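## Task

Same pallets: north near the -y end of the track, south near the +y end. This time the north pallet starts with four closed cases and the south one with two, each lid labelled with its gross weight in kg. Move cases between pallets so the north pallet carries at most 19.5 kg and the south pallet at most 43.5 kg. Every one of the six cases must sit on a pallet deck, none stacked on another, and none overhanging a pallet edge by more than roughly two finger widths. Fallen cases may be recovered but must end lid up. Finish by releasing and moving the tools clear; nothing may depend on the robot holding it.

## Robot and tools

Robot: two arms, left_arm and right_arm, each on its own carriage on one shared track along y at x = 0. left_rail carries left_arm on the +y half (position_m 0.6 to 3 m), right_rail carries right_arm on the -y half (-3 to -0.6 m). Each arm's base sits at x = 0, y = its carriage position, z = 0.04 m, facing +x. The names left/right do not refer to image sides. Each arm ends in a vacuum tool with four cups in two channels: relative to the cup point, cups at x = -62 and +62 mm, channel a at y = -104.5 mm, channel b at y = +104.5 mm; the cups point along the cup point's +z. The rims span 227 mm in x and 312 mm in y, each cup 103 mm wide.

Frame: one world frame fixed to the table. z = 0 is the table top, +z up, +x the direction the arms face, +y to their left, y = 0 at the track middle. The table occupies x >= 0.50 and y from -0.90 to 0.90; outside that the floor is at z = -0.53, which is where the pallets are. In cam_pallet_north (the -y end) and cam_pallet_south (the +y end), +y runs roughly rightward.

execute_actions {"actions": [...]}: actions run in sequence; an empty list just returns state and images. Each action may hold "rows", "steps", "until", and device keys "left_rail"/"right_rail".
- rows: 1 to 15 rows, one per control step of 1/30 s. Every row is a single flat list of 16 numbers in [-1, 1] covering both arms: left dx, dy, dz, rx, ry, rz, suction_a, suction_b, then the same eight for the right arm. dx..rz are an offset, not a pose: a target measured from that cup point's pose at the start of the action (for a call's first action, the last reported pose), expressed in the cup point's own axes. Every row is relative to that same start, not to the previous row. Scale: 1.0 = 0.6 m for dx/dy/dz and 180 degrees for the rotation vector rx, ry, rz. suction values: 0 = off, above 0.01 = on (1 = full); they latch. To leave a tool untouched, repeat its last suction values, since 0 is a real command.
- steps: integer 1 to 450, at least the row count, default 15. After the last row each arm keeps heading to its final target. Per step the command is clipped to 100 mm and 16 degrees from the measured pose, so long moves need many steps; if cut short, resend the remainder.
- until: ends the action early when all conditions hold, e.g. {"left_rail": {"position_status": ["!=", "moving"]}} or {"all": {"status": "ended"}}. Numbers need a comparison ("=", "!=", "<", "<=", ">", ">="). It does not halt the arms.
- left_rail / right_rail: "position_m" is an absolute place on the track in metres; "speed_m_s" 0.01 to 1 (starts at 1, stays); or {"stop": true} alone. Rows never move a carriage, but an arm rides along with it. Send position_m, then wait on position_status != moving before placing the tool. Any out-of-range value or unknown name rejects the whole call.

zoom_image {"camera", "region": [x0, y0, x1, y1]}: pixel box from the top-left, at most 504 x 504, on cam_high, cam_low, cam_pallet_north, cam_pallet_south (896x504) or cam_left_wrist, cam_right_wrist (504x504). Useful for reading lid labels.

finished_scene {"scene": n}: ends scene n (1 or 2) irreversibly after the last command is held, and reports success plus the next task.

Results: the state line gives each cup point's end_effector_position (m) and end_effector_quat_wxyz plus velocities in the world frame (printed positions can be off, more at long reach). Joint positions/velocities list rail then six joints. "Hand target" is the current controller goal. suction_measured_a/b (0 to 1; under 0.83 means leakage, near 0 no seal; settles within about 1.3 s) and part_present_a/b (1 above 0.09). Wrist force/torque are in the tool axes, noisy and offset, saturating near 200 N. Rail lines show position_m, position_status (moving, done, contact_stop, time_out, stopped, stopped_with_arm, stopped_for_other_arm) and position_answer (taken/not_taken). "pose unreachable" means the clearance check altered or blocked that arm's command.

Gripping: switch a channel on and press both its cups fully onto a smooth flat lid area; edges, gaps or a missing cup break the seal for that channel. Cardboard leaks. A sealed cup pulls about 381 N at reading 0.7. Compression can shorten cups by up to 21 mm. Ramp motions gently (e.g. add 0.01 per row) so cases don't shake loose; heavy or off-center loads slip. To release: lower in small steps until contact, then in one action turn both channels off and retract along the tool axis.

Avoid: arms colliding or pressing on each other (including tools, cameras, carried cases); outside forces of 400 N or joint torques at load limits (wrist joints 100 N m, elbow 407, shoulder 693), which freeze the arm for 10 s; dropping, slamming or knocking anything out of the work area; stacking cases or leaving them overhanging.

Each tool is called by a JSON object that holds its "method" and its "body".

## Session

{"method": "execute_actions", "body": {"actions": []}}

Scene clock: 0.00 s.
left_arm: end_effector_position=(+0.8502, +1.8920, +0.4402) suction_measured_a=0.01 part_present_a=0 suction_measured_b=0.01 part_present_b=0 end_effector_quat_wxyz=(-0.001, -0.001, +1.000, -0.000) end_effector_velocity=(-0.000, +0.000, +0.000) end_effector_angular_velocity=(-0.000, -0.000, -0.000) | right_arm: end_effector_position=(+0.8506, -1.1081, +0.4422) suction_measured_a=0.00 part_present_a=0 suction_measured_b=0.00 part_present_b=0 end_effector_quat_wxyz=(+0.001, -0.000, +1.000, -0.001) end_effector_velocity=(-0.000, +0.000, +0.000) end_effector_angular_velocity=(-0.000, -0.000, -0.000)
Joint positions: left_arm=[ 1.891 -0.237 -1.498  2.091 -2.163 -1.572  1.332] | right_arm=[-1.107 -0.24  -1.499  2.09  -2.164 -1.572  1.331]
Joint velocities: left_arm=[ 0.  0. -0.  0. -0.  0.  0.] | right_arm=[ 0.  0. -0.  0. -0.  0.  0.]
Wrist force (N, on the end effector, along its own x y z axes, offset not removed): no reading
Wrist torque (N m, same axes, about the end effector's origin, offset not removed): no reading
Hand target (left_arm): +0.850, +1.892, +0.440; -0.001, -0.001, +1.000, -0.000
Hand target (right_arm): +0.851, -1.108, +0.442; +0.001, -0.000, +1.000, -0.001
left_rail: position_m=1.891 position_m_goal=1.891 speed_m_s=1.00 position_status=done position_answer=taken refusals=0
right_rail: position_m=-1.107 position_m_goal=-1.107 speed_m_s=1.00 position_status=done position_answer=taken refusals=0
camera_calibration (this result's frames):
cam_left_wrist: T_world_to_cam=[[-0.145553, -0.986133, 0.0797312, 1.96737], [-0.784165, 0.164129, 0.598453, 0.10518], [-0.603241, 0.024584, -0.79718, 0.901696], [0, 0, 0, 1]] pos_world=[0.912775, 1.90066, 0.499008]
cam_right_wrist: T_world_to_cam=[[0.0739939, -0.993763, -0.083426, -1.11631], [-0.82833, -0.107829, 0.549766, 0.369753], [-0.555333, 0.0284249, -0.831142, 0.966578], [0, 0, 0, 1]] pos_world=[0.92565, -1.09695, 0.506957]

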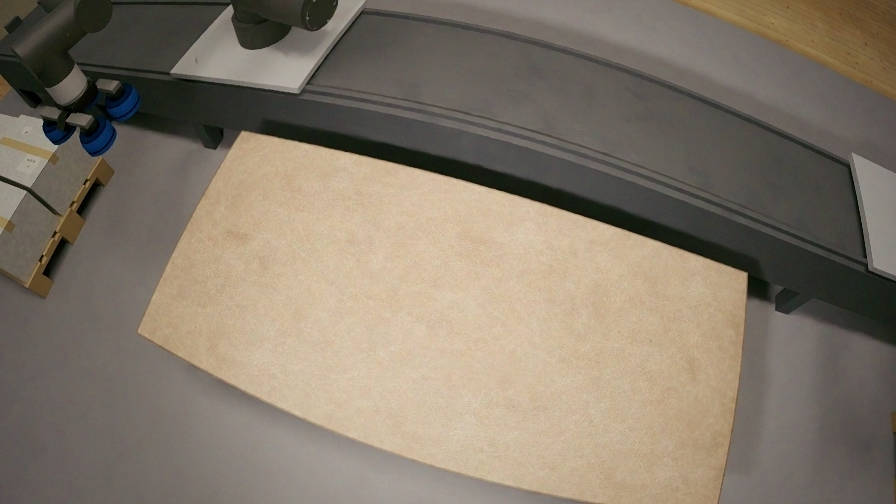

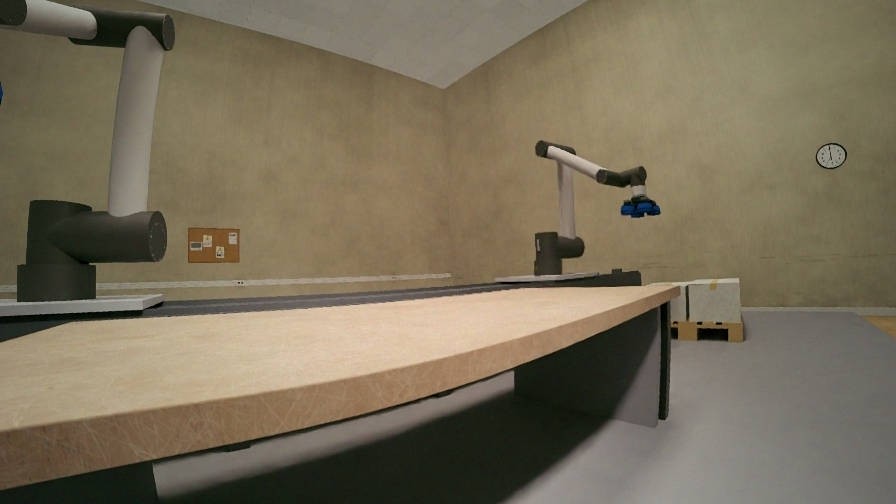

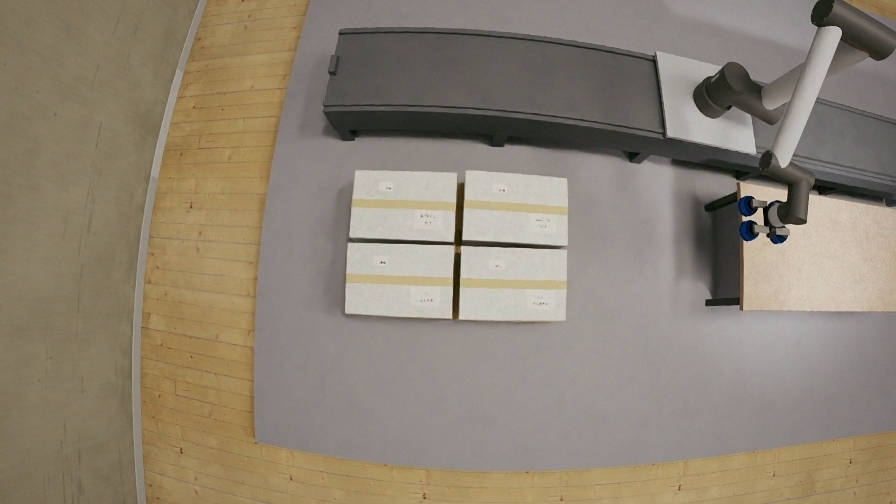

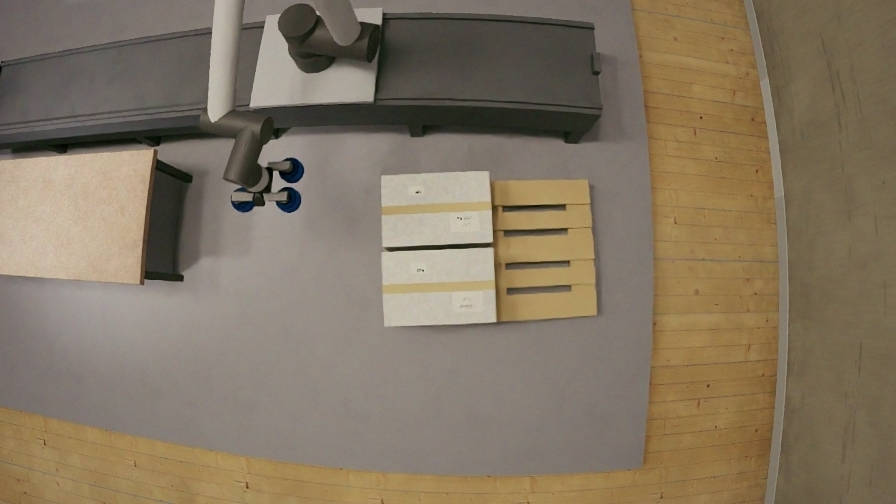

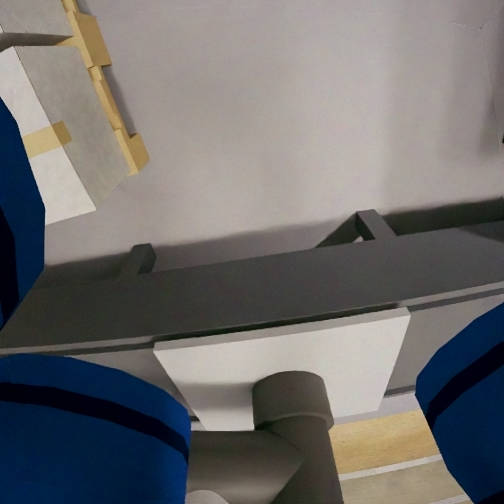

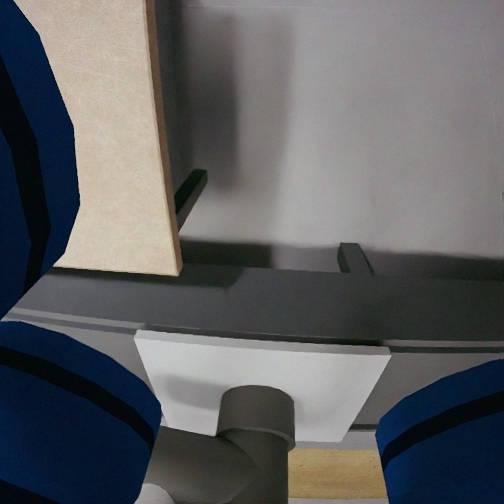

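{"method": "execute_actions", "body": {"actions": [{"left_rail":{"position_m":2.74},"right_rail":{"position_m":-2.2},"rows":[[-0.02,0,0.015,0,0,0,0,0,-0.02,0,0.015,0,0,0,0,0],[-0.05,0,0.035,0,0,0,0,0,-0.05,0,0.035,0,0,0,0,0],[-0.09,0,0.065,0,0,0,0,0,-0.09,0,0.065,0,0,0,0,0],[-0.14,0,0.1,0,0,0,0,0,-0.14,0,0.1,0,0,0,0,0],[-0.73,0,0.487,0,0,0,0,0,-0.667,0,0.487,0,0,0,0,0]],"steps":40}]}}

Scene clock: 4.20 s.
left_arm: end_effector_position=(+1.2781, +2.7385, +0.1518) suction_measured_a=0.01 part_present_a=0 suction_measured_b=0.01 part_present_b=0 end_effector_quat_wxyz=(-0.000, -0.001, +1.000, -0.000) end_effector_velocity=(+0.087, +0.120, -0.037) end_effector_angular_velocity=(+0.001, +0.003, -0.001) | right_arm: end_effector_position=(+1.2460, -2.1096, +0.1527) suction_measured_a=0.00 part_present_a=0 suction_measured_b=0.00 part_present_b=0 end_effector_quat_wxyz=(+0.001, -0.000, +1.000, -0.001) end_effector_velocity=(+0.048, -0.611, -0.021) end_effector_angular_velocity=(-0.001, +0.002, -0.000)
Joint positions: left_arm=[ 2.736 -0.156 -0.859  1.595 -2.306 -1.572  1.413] | right_arm=[-2.108 -0.163 -0.888  1.653 -2.338 -1.572  1.407]
Joint velocities: left_arm=[ 0.122  0.009  0.105 -0.146  0.045  0.     0.01 ] | right_arm=[-0.61   0.006  0.058 -0.078  0.022 -0.001  0.006]
Wrist force (N, on the end effector, along its own x y z axes, offset not removed): left_arm=[-1.6 6.8 3.7] | right_arm=[2.0 -6.3 0.6]
Wrist torque (N m, same axes, about the end effector's origin, offset not removed): left_arm=[-0.15 0.17 -0.05] | right_arm=[-0.84 0.00 -0.15]
Hand target (left_arm): +1.288, +2.742, +0.148; -0.001, -0.001, +1.000, -0.000
Hand target (right_arm): +1.251, -2.143, +0.150; +0.001, -0.000, +1.000, -0.001
Off the commanded pose (left_arm): 0.011 m, 0 deg.
Off the commanded pose (right_arm): 0.006 m, 0 deg.
left_rail: position_m=2.736 position_m_goal=2.740 speed_m_s=1.00 position_status=moving position_answer=taken refusals=0
right_rail: position_m=-2.108 position_m_goal=-2.200 speed_m_s=1.00 position_status=moving position_answer=taken refusals=0
camera_calibration (this result's frames):
cam_left_wrist: T_world_to_cam=[[-0.145393, -0.986176, 0.0794812, 2.88743], [-0.784647, 0.163869, 0.597893, 0.475831], [-0.602652, 0.0245649, -0.797626, 0.908503], [0, 0, 0, 1]] pos_world=[1.34068, 2.74722, 0.210654]
cam_right_wrist: T_world_to_cam=[[0.073864, -0.993751, -0.0836849, -2.16477], [-0.828567, -0.107852, 0.549404, 0.74872], [-0.554996, 0.0287574, -0.831356, 0.974343], [0, 0, 0, 1]] pos_world=[1.32102, -2.09852, 0.217517]

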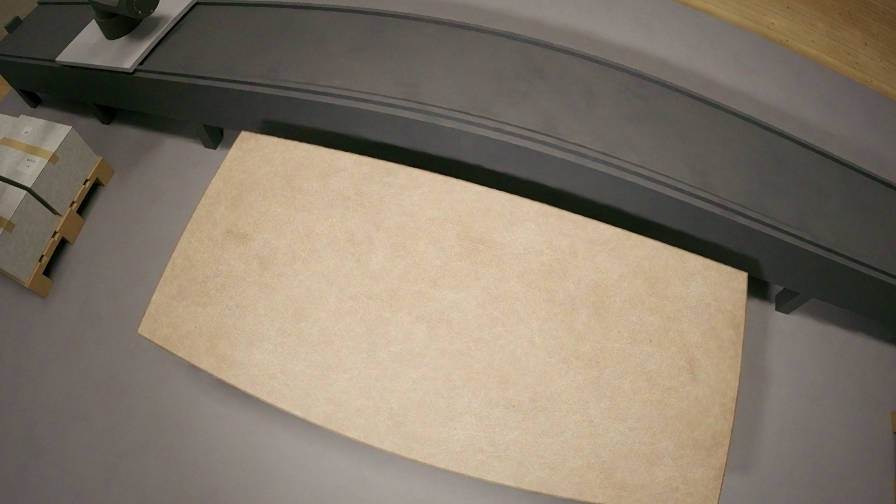

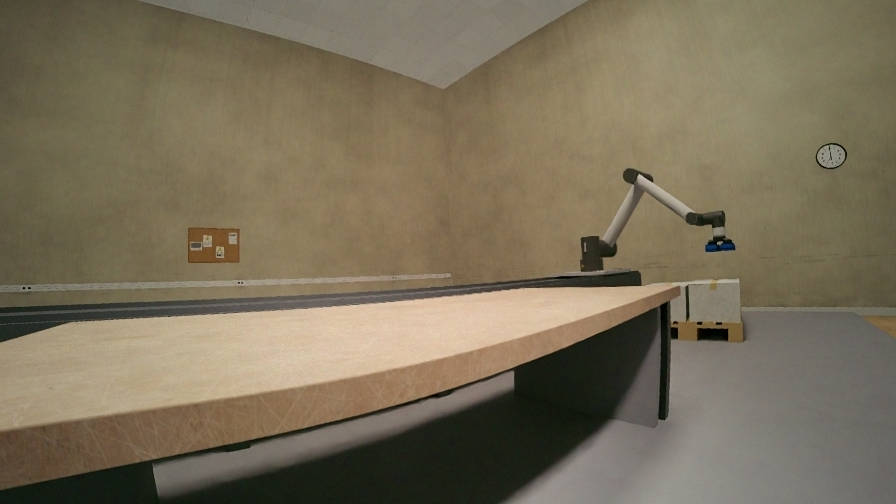

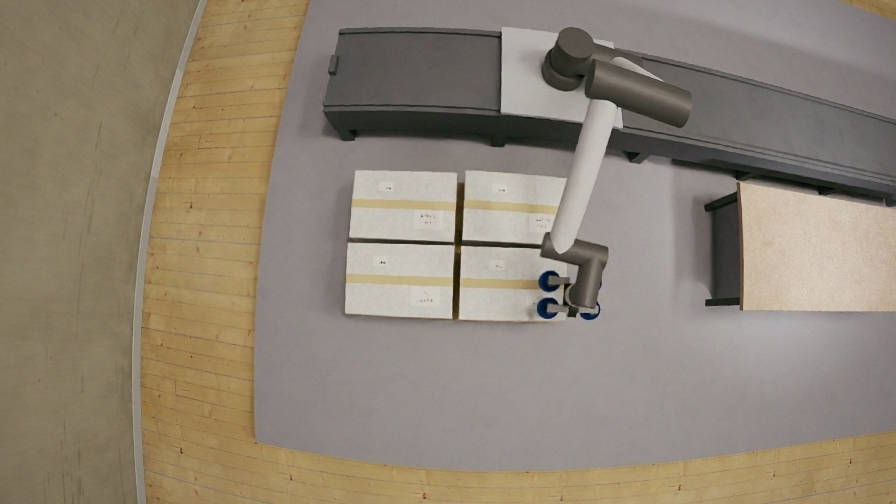

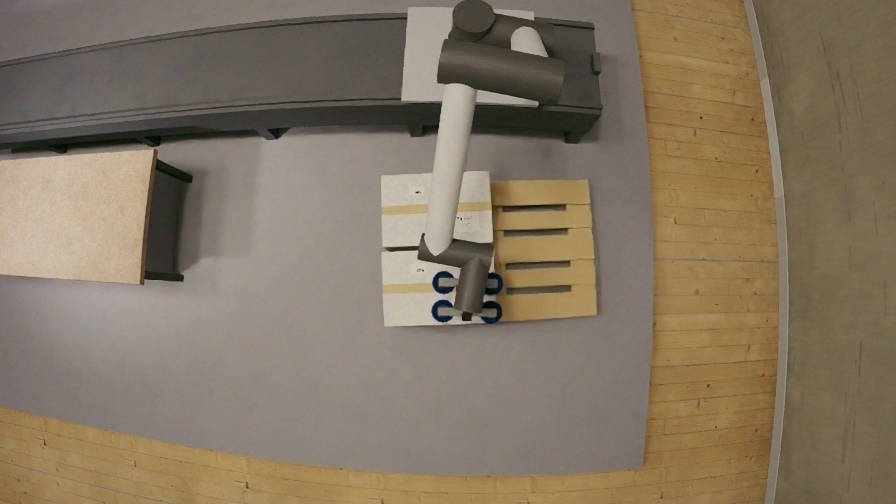

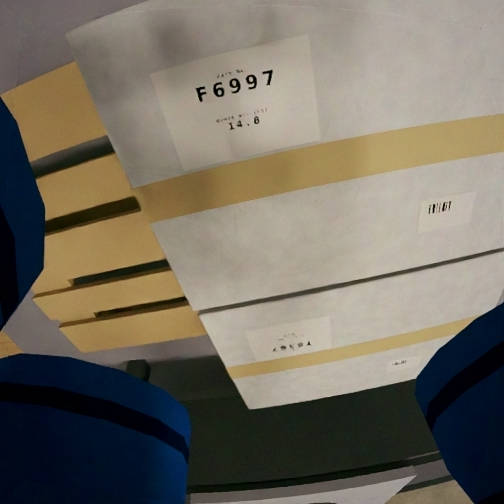

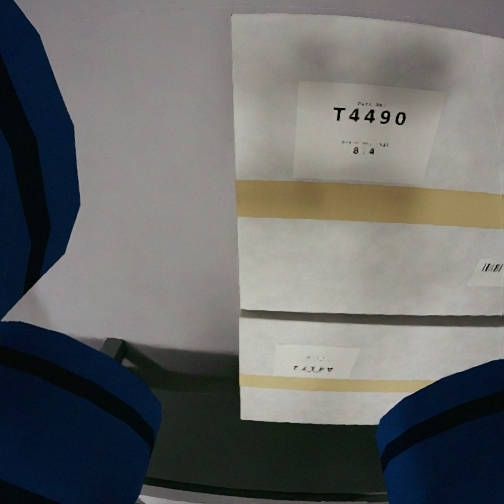

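{"method": "zoom_image", "body": {"camera": "cam_left_wrist", "region": [230, 300, 350, 380]}}

{"method": "zoom_image", "body": {"camera": "cam_right_wrist", "region": [260, 330, 380, 390]}}

{"method": "zoom_image", "body": {"camera": "cam_left_wrist", "region": [170, 50, 320, 150]}}

{"method": "zoom_image", "body": {"camera": "cam_right_wrist", "region": [300, 80, 450, 180]}}

Region (230, 300, 350, 380) of cam_left_wrist's 504x504 image, scaled by 4.200, with more detail than that image has.

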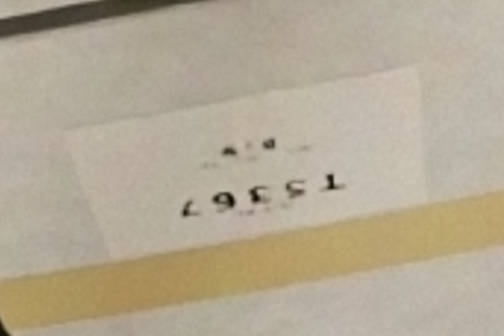

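Region (260, 330, 380, 390) of cam_right_wrist's 504x504 image, scaled by 4.200, with more detail than that image has.

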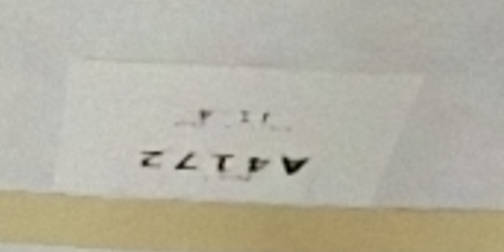

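Region (170, 50, 320, 150) of cam_left_wrist's 504x504 image, scaled by 3.360, with more detail than that image has.

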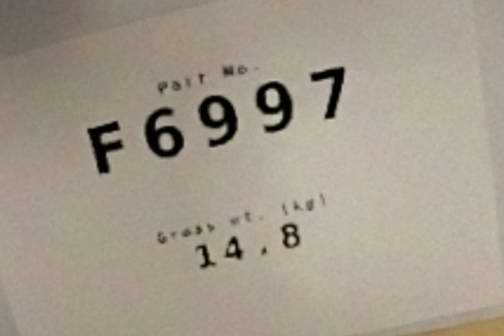

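Region (300, 80, 450, 180) of cam_right_wrist's 504x504 image, scaled by 3.360, with more detail than that image has.

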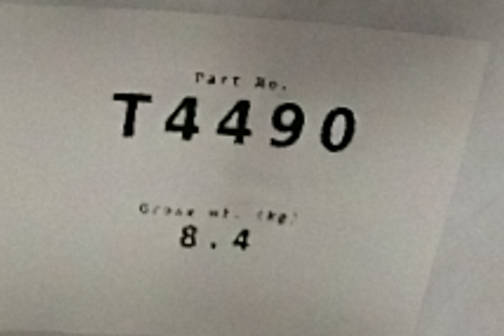

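{"method": "execute_actions", "body": {"actions": [{"right_rail":{"position_m":-2.81},"rows":[[0.02,0,0,0,0,0,0,0,0.02,0,0,0,0,0,0,0],[0.06,0,0,0,0,0,0,0,0.06,0,0,0,0,0,0,0],[0.12,0,0,0,0,0,0,0,0.12,0,0,0,0,0,0,0],[0.35,0,0,0,0,0,0,0,0.17,0,0,0,0,0,0,0]],"steps":16}]}}

{"method": "zoom_image", "body": {"camera": "cam_right_wrist", "region": [0, 200, 504, 400]}}

Scene clock: 6.37 s.
left_arm: end_effector_position=(+1.0980, +2.7430, +0.1495) suction_measured_a=0.01 part_present_a=0 suction_measured_b=0.01 part_present_b=0 end_effector_quat_wxyz=(-0.003, -0.001, +1.000, -0.000) end_effector_velocity=(-0.254, -0.003, +0.005) end_effector_angular_velocity=(-0.002, -0.013, +0.000) | right_arm: end_effector_position=(+1.1477, -2.4409, +0.1522) suction_measured_a=0.00 part_present_a=0 suction_measured_b=0.00 part_present_b=0 end_effector_quat_wxyz=(+0.001, -0.000, +1.000, -0.001) end_effector_velocity=(-0.033, -0.977, +0.002) end_effector_angular_velocity=(+0.001, -0.005, +0.000)
Joint positions: left_arm=[ 2.74  -0.181 -1.005  1.893 -2.454 -1.572  1.388] | right_arm=[-2.44  -0.177 -0.969  1.817 -2.421 -1.572  1.393]
Joint velocities: left_arm=[ 0.    -0.045 -0.205  0.405 -0.213  0.    -0.045] | right_arm=[-0.975 -0.007 -0.029  0.056 -0.031  0.002 -0.007]
Wrist force (N, on the end effector, along its own x y z axes, offset not removed): left_arm=[6.0 4.0 -0.9] | right_arm=[5.5 4.4 -0.4]
Wrist torque (N m, same axes, about the end effector's origin, offset not removed): left_arm=[-0.19 -0.61 0.01] | right_arm=[0.30 -0.37 -0.09]
Hand target (left_arm): +1.069, +2.742, +0.151; -0.001, -0.001, +1.000, -0.000
Hand target (right_arm): +1.144, -2.502, +0.152; +0.001, -0.000, +1.000, -0.001
Off the commanded pose (left_arm): 0.030 m, 0 deg.
Off the commanded pose (right_arm): 0.004 m, 0 deg.
left_rail: position_m=2.740 position_m_goal=2.740 speed_m_s=1.00 position_status=done position_answer=taken refusals=0
right_rail: position_m=-2.440 position_m_goal=-2.810 speed_m_s=1.00 position_status=moving position_answer=taken refusals=0
camera_calibration (this result's frames):
cam_left_wrist: T_world_to_cam=[[-0.145232, -0.986138, 0.0802499, 2.86546], [-0.781834, 0.164092, 0.601506, 0.330914], [-0.606336, 0.0246155, -0.794827, 0.801547], [0, 0, 0, 1]] pos_world=[1.16088, 2.7517, 0.208092]
cam_right_wrist: T_world_to_cam=[[0.07382, -0.993764, -0.083564, -2.48676], [-0.828186, -0.107768, 0.549995, 0.631537], [-0.555571, 0.0286059, -0.830977, 0.929097], [0, 0, 0, 1]] pos_world=[1.22278, -2.42977, 0.216912]

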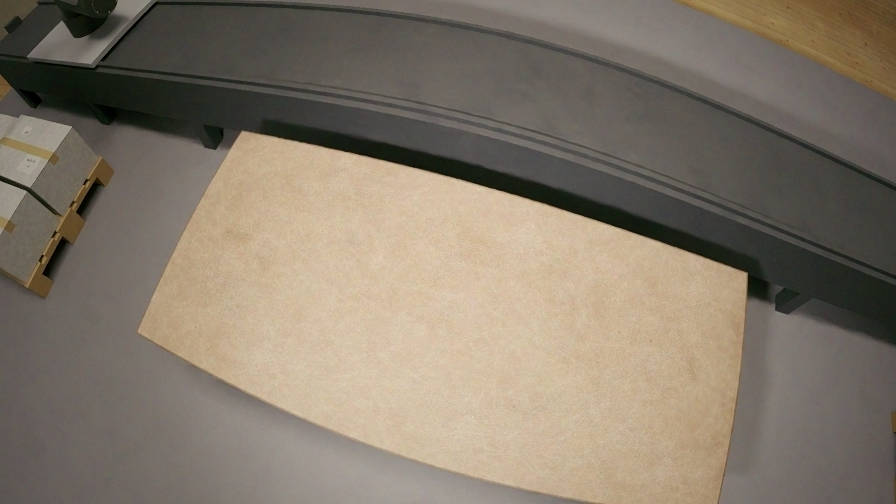

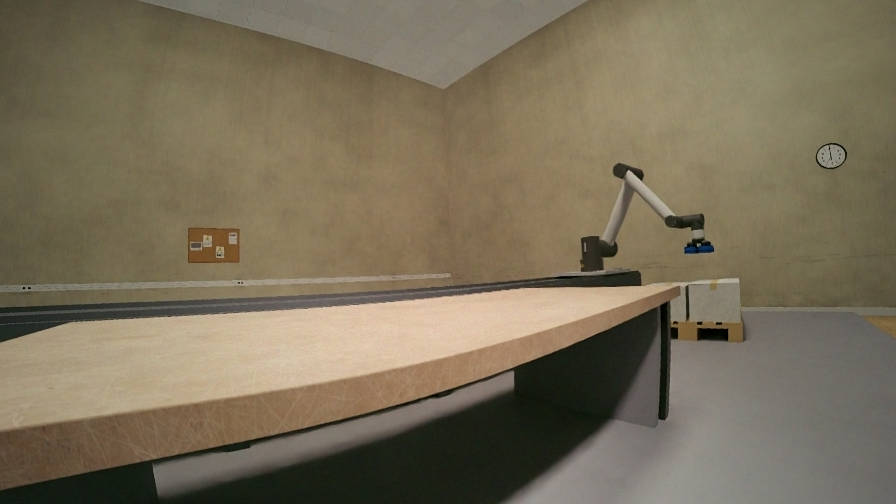

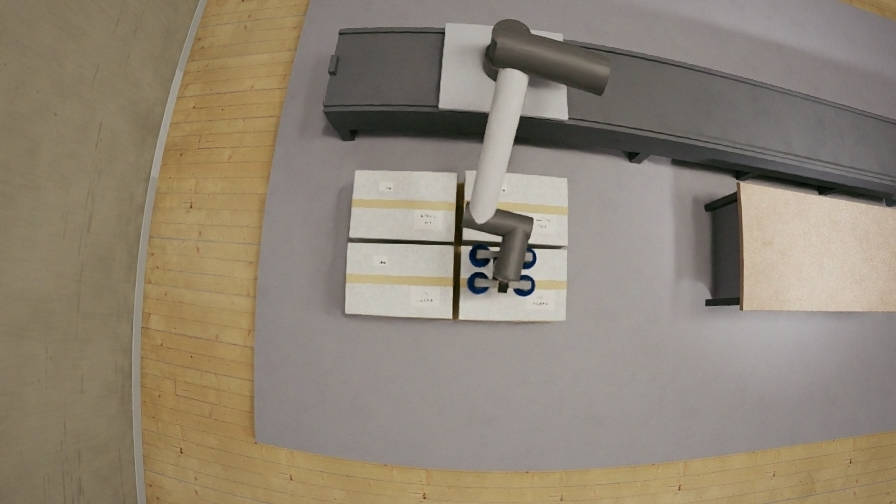

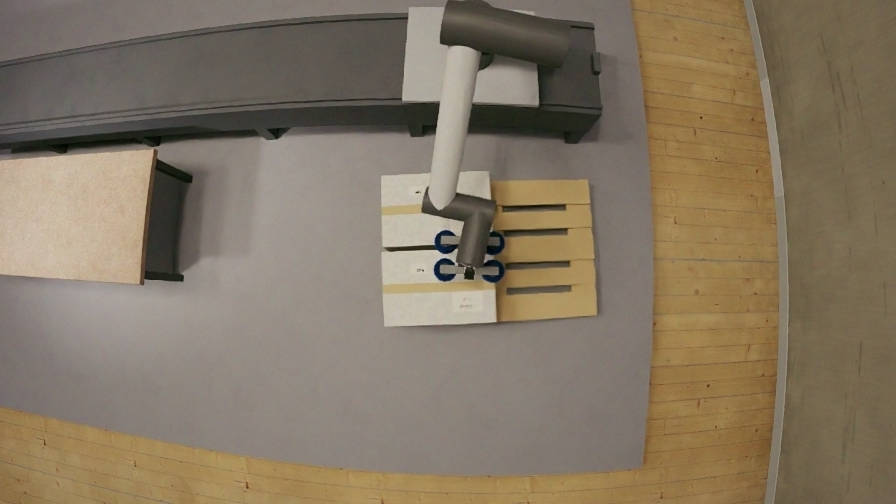

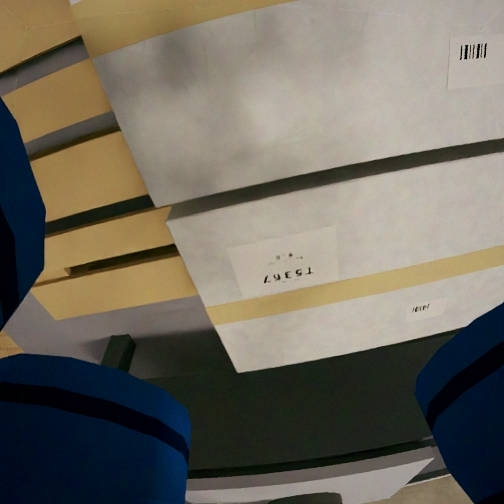

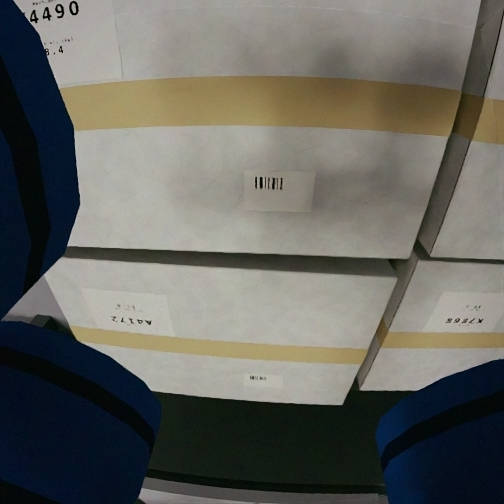

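Region (0, 200, 504, 400) of cam_right_wrist's 504x504 image, scaled by 1.000; it fills the top 200 rows of this view, and the rest is white.

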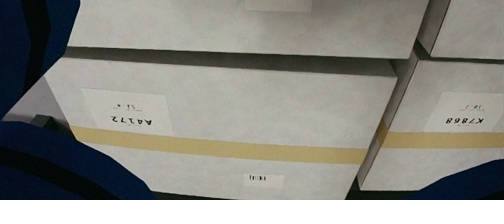

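{"method": "zoom_image", "body": {"camera": "cam_right_wrist", "region": [80, 285, 180, 340]}}

{"method": "zoom_image", "body": {"camera": "cam_left_wrist", "region": [225, 225, 345, 300]}}

{"method": "execute_actions", "body": {"actions": []}}

Region (80, 285, 180, 340) of cam_right_wrist's 504x504 image, scaled by 5.040, with more detail than that image has; it fills the top 277 rows of this view, and the rest is white.

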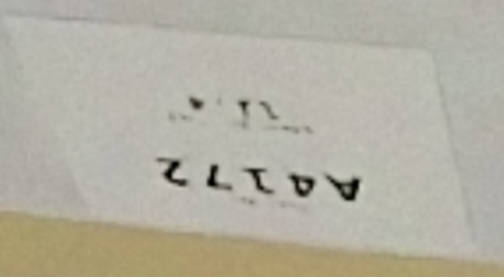

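Region (225, 225, 345, 300) of cam_left_wrist's 504x504 image, scaled by 4.200, with more detail than that image has; it fills the top 315 rows of this view, and the rest is white.

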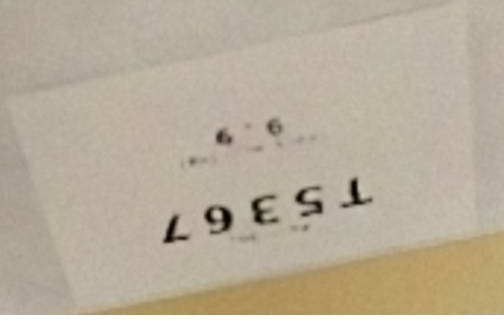

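Scene clock: 6.97 s.
left_arm: end_effector_position=(+1.0696, +2.7424, +0.1508) suction_measured_a=0.01 part_present_a=0 suction_measured_b=0.01 part_present_b=0 end_effector_quat_wxyz=(-0.001, -0.001, +1.000, -0.000) end_effector_velocity=(-0.001, -0.000, -0.000) end_effector_angular_velocity=(+0.000, +0.000, -0.000) | right_arm: end_effector_position=(+1.1441, -2.8112, +0.1524) suction_measured_a=0.00 part_present_a=0 suction_measured_b=0.00 part_present_b=0 end_effector_quat_wxyz=(+0.001, -0.000, +1.000, -0.001) end_effector_velocity=(-0.000, -0.044, +0.000) end_effector_angular_velocity=(+0.000, -0.000, +0.000)
Joint positions: left_arm=[ 2.74  -0.187 -1.029  1.939 -2.479 -1.572  1.382] | right_arm=[-2.809 -0.178 -0.972  1.823 -2.425 -1.572  1.393]
Joint velocities: left_arm=[ 0.    -0.    -0.001  0.002 -0.001  0.    -0.   ] | right_arm=[-0.044  0.    -0.     0.    -0.     0.    -0.   ]
Wrist force (N, on the end effector, along its own x y z axes, offset not removed): left_arm=[5.0 -0.4 -2.9] | right_arm=[3.9 -4.4 -0.5]
Wrist torque (N m, same axes, about the end effector's origin, offset not removed): left_arm=[-0.86 -0.88 -0.19] | right_arm=[-0.45 -0.17 -0.15]
Hand target (left_arm): +1.069, +2.742, +0.151; -0.001, -0.001, +1.000, -0.000
Hand target (right_arm): +1.144, -2.812, +0.152; +0.001, -0.000, +1.000, -0.001
Off the commanded pose (left_arm): 0.002 m, 0 deg.
Off the commanded pose (right_arm): 0.000 m, 0 deg.
left_rail: position_m=2.740 position_m_goal=2.740 speed_m_s=1.00 position_status=done position_answer=taken refusals=0
right_rail: position_m=-2.809 position_m_goal=-2.810 speed_m_s=1.00 position_status=moving position_answer=taken refusals=0
camera_calibration (this result's frames):
cam_left_wrist: T_world_to_cam=[[-0.145379, -0.986165, 0.0796429, 2.86099], [-0.783794, 0.163921, 0.598996, 0.31097], [-0.603764, 0.024658, -0.796781, 0.782796], [0, 0, 0, 1]] pos_world=[1.13229, 2.75113, 0.20959]
cam_right_wrist: T_world_to_cam=[[0.0735827, -0.993774, -0.0836586, -2.85419], [-0.828535, -0.107606, 0.549501, 0.589425], [-0.555082, 0.0288803, -0.831294, 0.938147], [0, 0, 0, 1]] pos_world=[1.21913, -2.80008, 0.217209]

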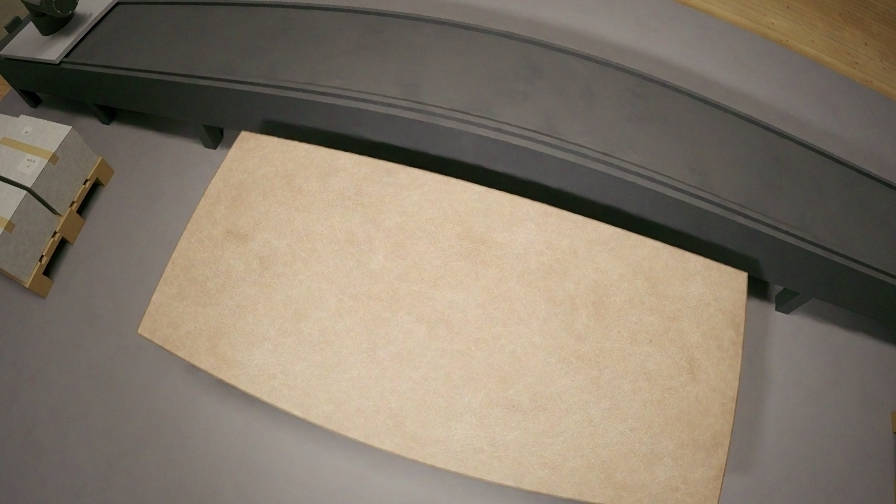

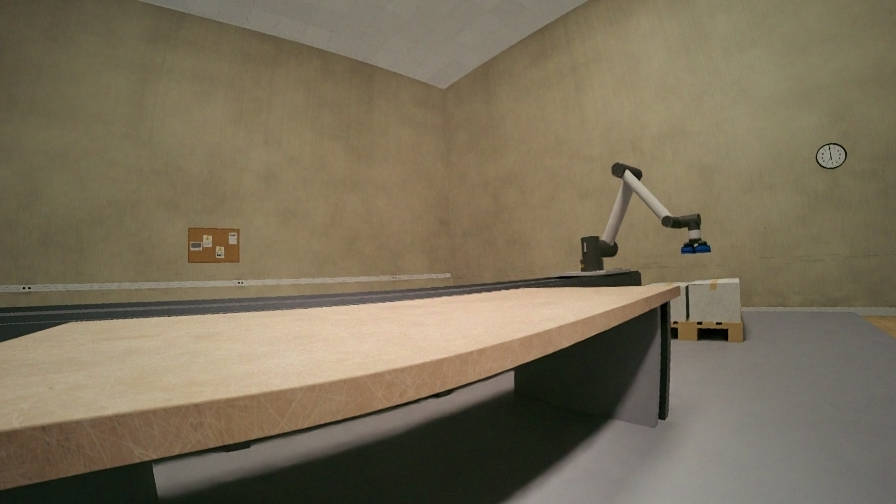

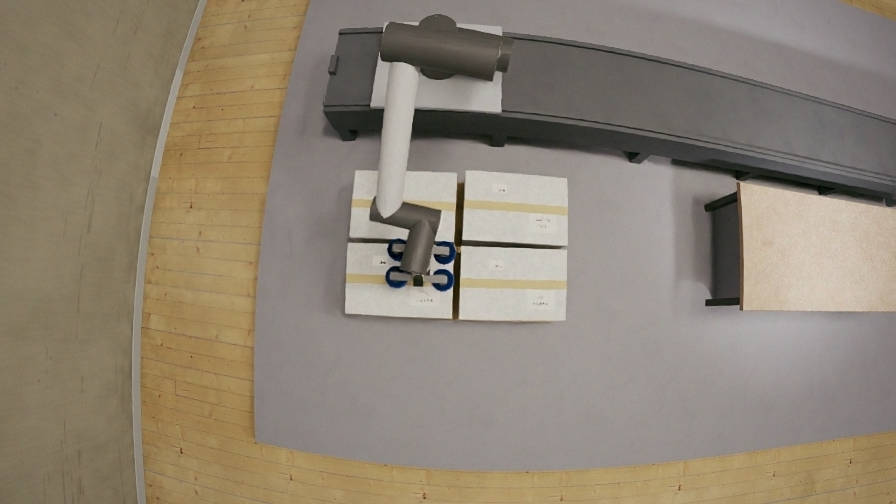

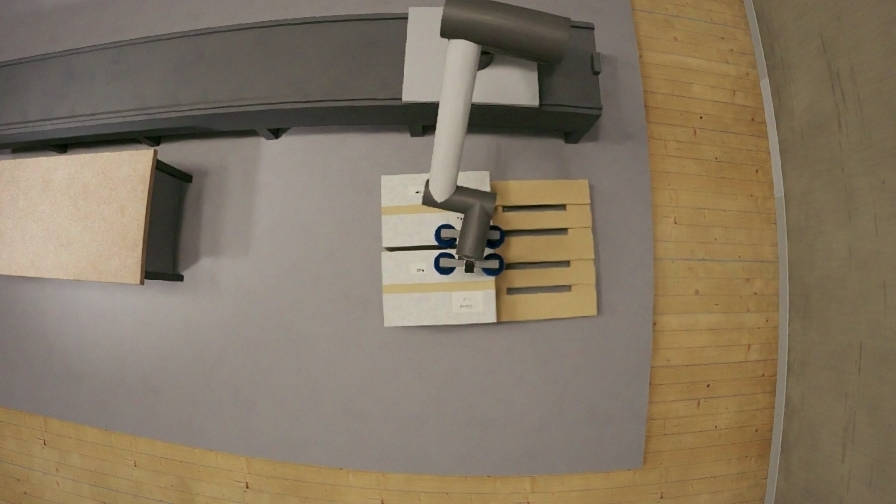

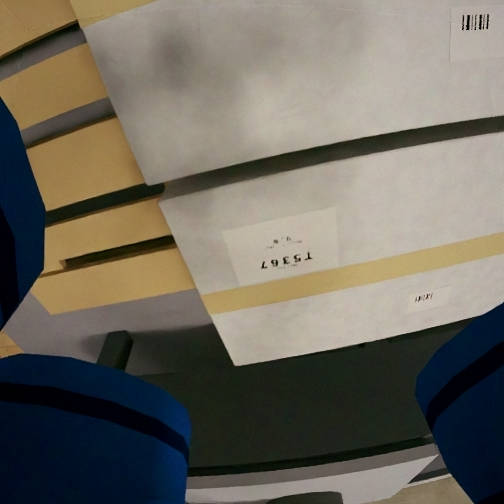

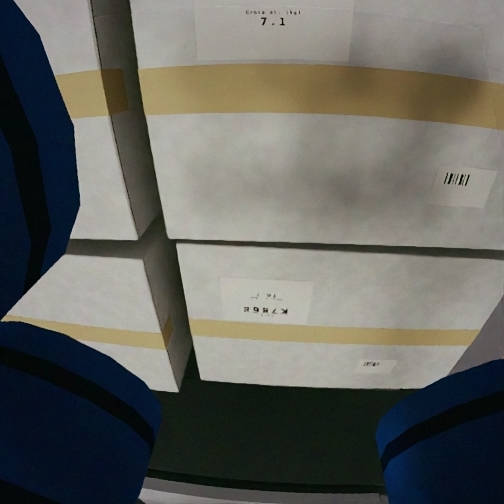

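{"method": "zoom_image", "body": {"camera": "cam_right_wrist", "region": [215, 275, 320, 330]}}

{"method": "zoom_image", "body": {"camera": "cam_left_wrist", "region": [225, 210, 345, 285]}}

{"method": "zoom_image", "body": {"camera": "cam_right_wrist", "region": [200, 0, 350, 60]}}

Region (215, 275, 320, 330) of cam_right_wrist's 504x504 image, scaled by 4.800, with more detail than that image has; it fills the top 264 rows of this view, and the rest is white.

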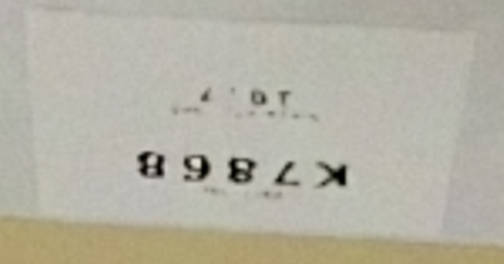

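Region (225, 210, 345, 285) of cam_left_wrist's 504x504 image, scaled by 4.200, with more detail than that image has; it fills the top 315 rows of this view, and the rest is white.

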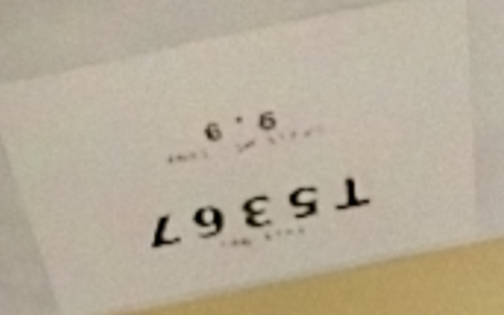

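Region (200, 0, 350, 60) of cam_right_wrist's 504x504 image, scaled by 3.360, with more detail than that image has; it fills the top 202 rows of this view, and the rest is white.

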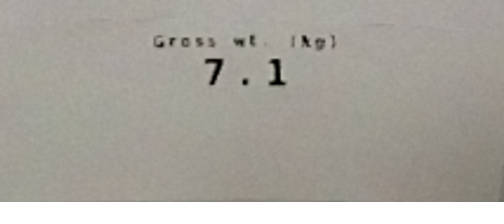

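{"method": "execute_actions", "body": {"actions": [{"right_rail":{"position_m":-2.93},"left_rail":{"position_m":1.7},"rows":[[0.01,-0.02,-0.01,0,0,0,0,0,-0.01,0,0.02,0,0,-0.002,0,0],[0.02,-0.05,-0.02,0,0,0,0,0,-0.02,0,0.05,0,0,-0.004,0,0],[0.03,-0.09,-0.04,0,0,0,0,0,-0.035,0,0.09,0,0,-0.006,0,0],[0.05,-0.14,-0.06,0,0,0,0,0,-0.05,0,0.14,0,0,-0.008,0,0],[0.283,-1.0,-0.35,0,0,0,0,0,-0.098,0,0.37,0,0,-0.008,0,0]],"steps":24}]}}

{"method": "zoom_image", "body": {"camera": "cam_pallet_north", "region": [320, 150, 600, 350]}}

{"method": "zoom_image", "body": {"camera": "cam_pallet_south", "region": [350, 150, 630, 350]}}

Scene clock: 13.77 s.
left_arm: end_effector_position=(+0.9795, +1.9267, +0.2603) suction_measured_a=0.01 part_present_a=0 suction_measured_b=0.01 part_present_b=0 end_effector_quat_wxyz=(-0.000, +0.001, +1.000, -0.001) end_effector_velocity=(-0.129, -1.454, +0.161) end_effector_angular_velocity=(-0.002, -0.004, -0.004) | right_arm: end_effector_position=(+1.2015, -2.9319, -0.0666) suction_measured_a=0.00 part_present_a=0 suction_measured_b=0.00 part_present_b=0 end_effector_quat_wxyz=(+0.001, -0.013, +1.000, -0.001) end_effector_velocity=(+0.017, -0.000, -0.027) end_effector_angular_velocity=(-0.000, -0.002, +0.000)
Joint positions: left_arm=[ 2.233 -0.5   -1.168  1.965 -2.368 -1.574  1.072] | right_arm=[-2.93  -0.169 -0.721  1.748 -2.601 -1.572  1.376]
Joint velocities: left_arm=[-1.    -0.457 -0.134 -0.091  0.219  0.    -0.453] | right_arm=[ 0.     0.002  0.038 -0.03  -0.009  0.     0.002]
Wrist force (N, on the end effector, along its own x y z axes, offset not removed): left_arm=[1.5 -2.1 0.9] | right_arm=[3.9 1.1 -0.7]
Wrist torque (N m, same axes, about the end effector's origin, offset not removed): left_arm=[-0.80 -0.34 -0.17] | right_arm=[0.12 -0.20 -0.09]
Hand target (left_arm): +0.957, +1.795, +0.285; -0.000, +0.001, +1.000, -0.001
Hand target (right_arm): +1.203, -2.932, -0.070; +0.001, -0.013, +1.000, -0.001
Off the commanded pose (left_arm): 0.318 m, 0 deg; position clipped at the last step of the last action.
Off the commanded pose (right_arm): 0.003 m, 0 deg.
left_rail: position_m=2.233 position_m_goal=1.700 speed_m_s=1.00 position_status=moving position_answer=taken refusals=0
right_rail: position_m=-2.930 position_m_goal=-2.930 speed_m_s=1.00 position_status=done position_answer=taken refusals=0
camera_calibration (this result's frames):
cam_left_wrist: T_world_to_cam=[[-0.148673, -0.98551, 0.081652, 2.03616], [-0.783904, 0.167787, 0.597781, 0.30137], [-0.602819, 0.0248666, -0.79749, 0.834589], [0, 0, 0, 1]] pos_world=[1.04207, 1.93534, 0.319166]
cam_right_wrist: T_world_to_cam=[[0.0985398, -0.991616, -0.0835931, -3.02037], [-0.825494, -0.128365, 0.54962, 0.679806], [-0.555743, 0.0148461, -0.831222, 0.75105], [0, 0, 0, 1]] pos_world=[1.27619, -2.91894, -0.00182868]

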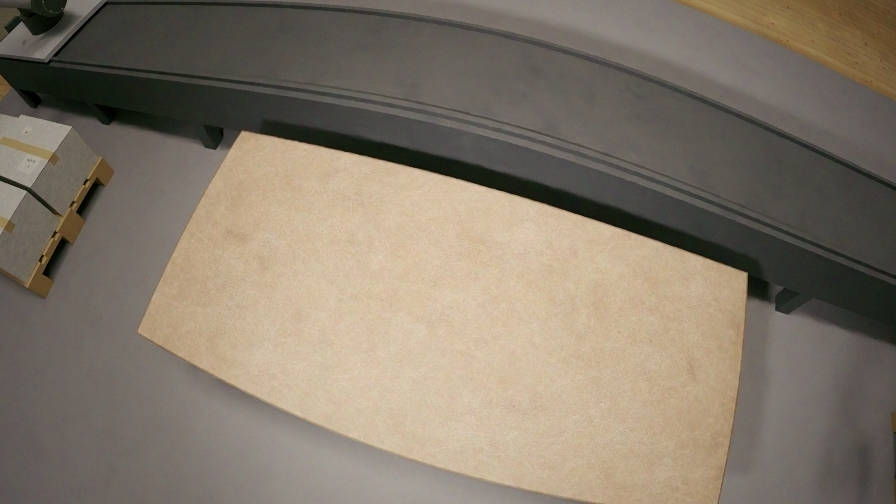

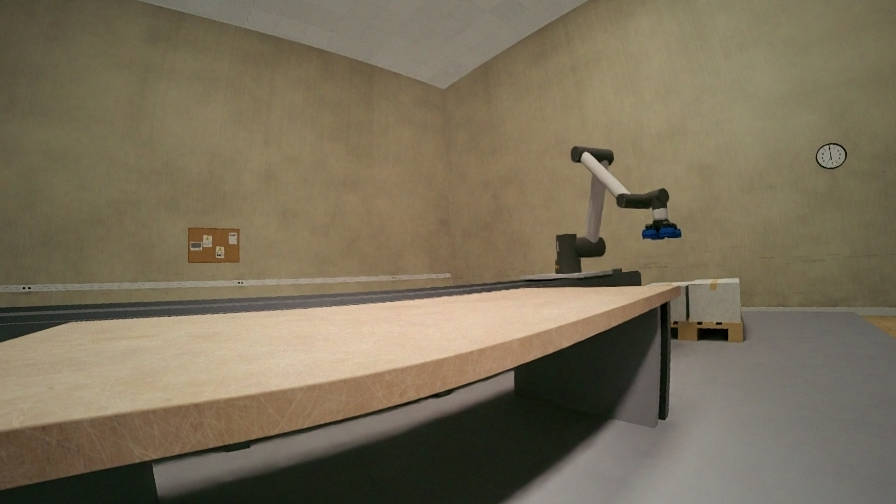

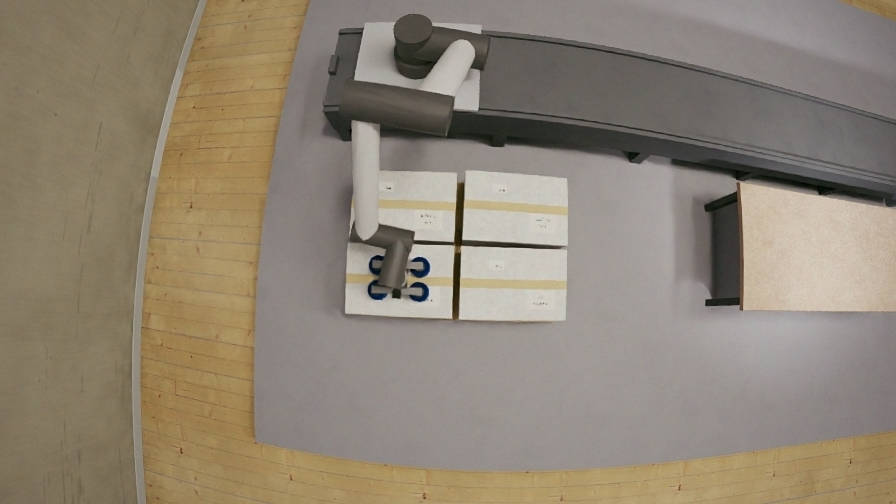

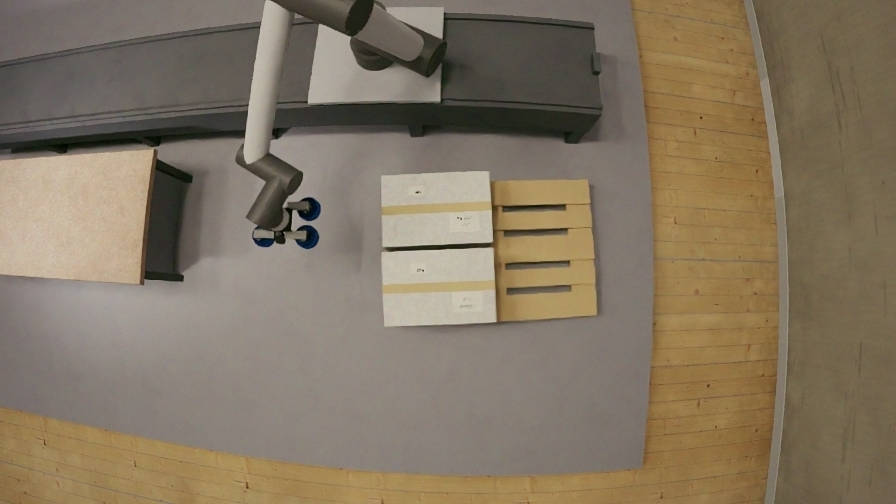

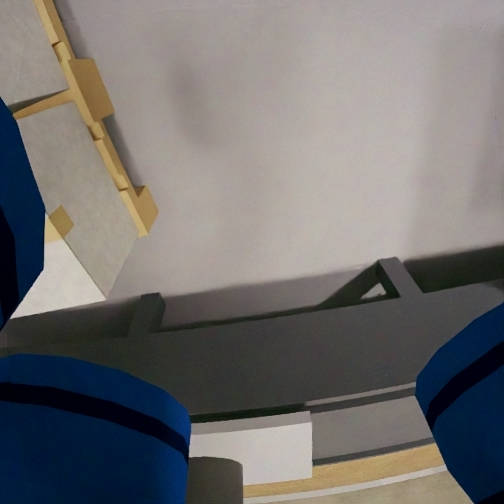

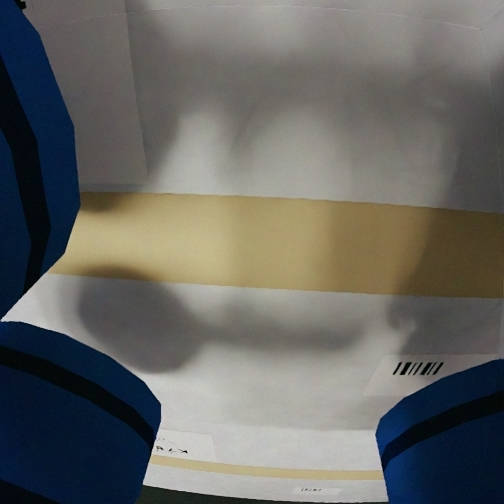

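Region (320, 150, 600, 350) of cam_pallet_north's 896x504 image, scaled by 1.800, with more detail than that image has; it fills the top 360 rows of this view, and the rest is white.

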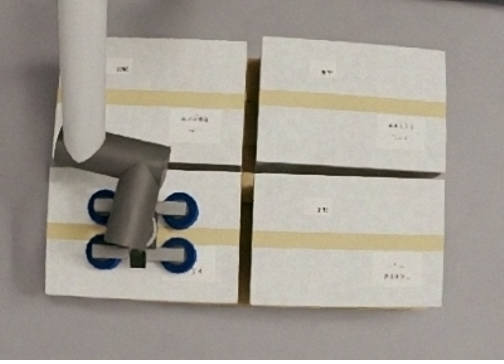

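Region (350, 150, 630, 350) of cam_pallet_south's 896x504 image, scaled by 1.800, with more detail than that image has; it fills the top 360 rows of this view, and the rest is white.

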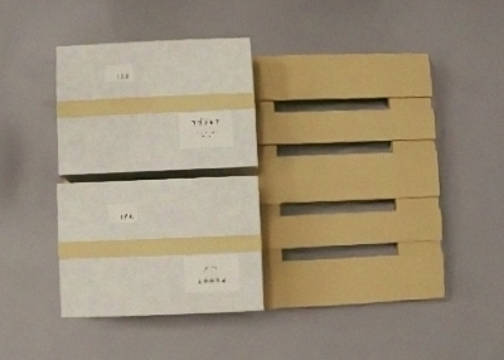

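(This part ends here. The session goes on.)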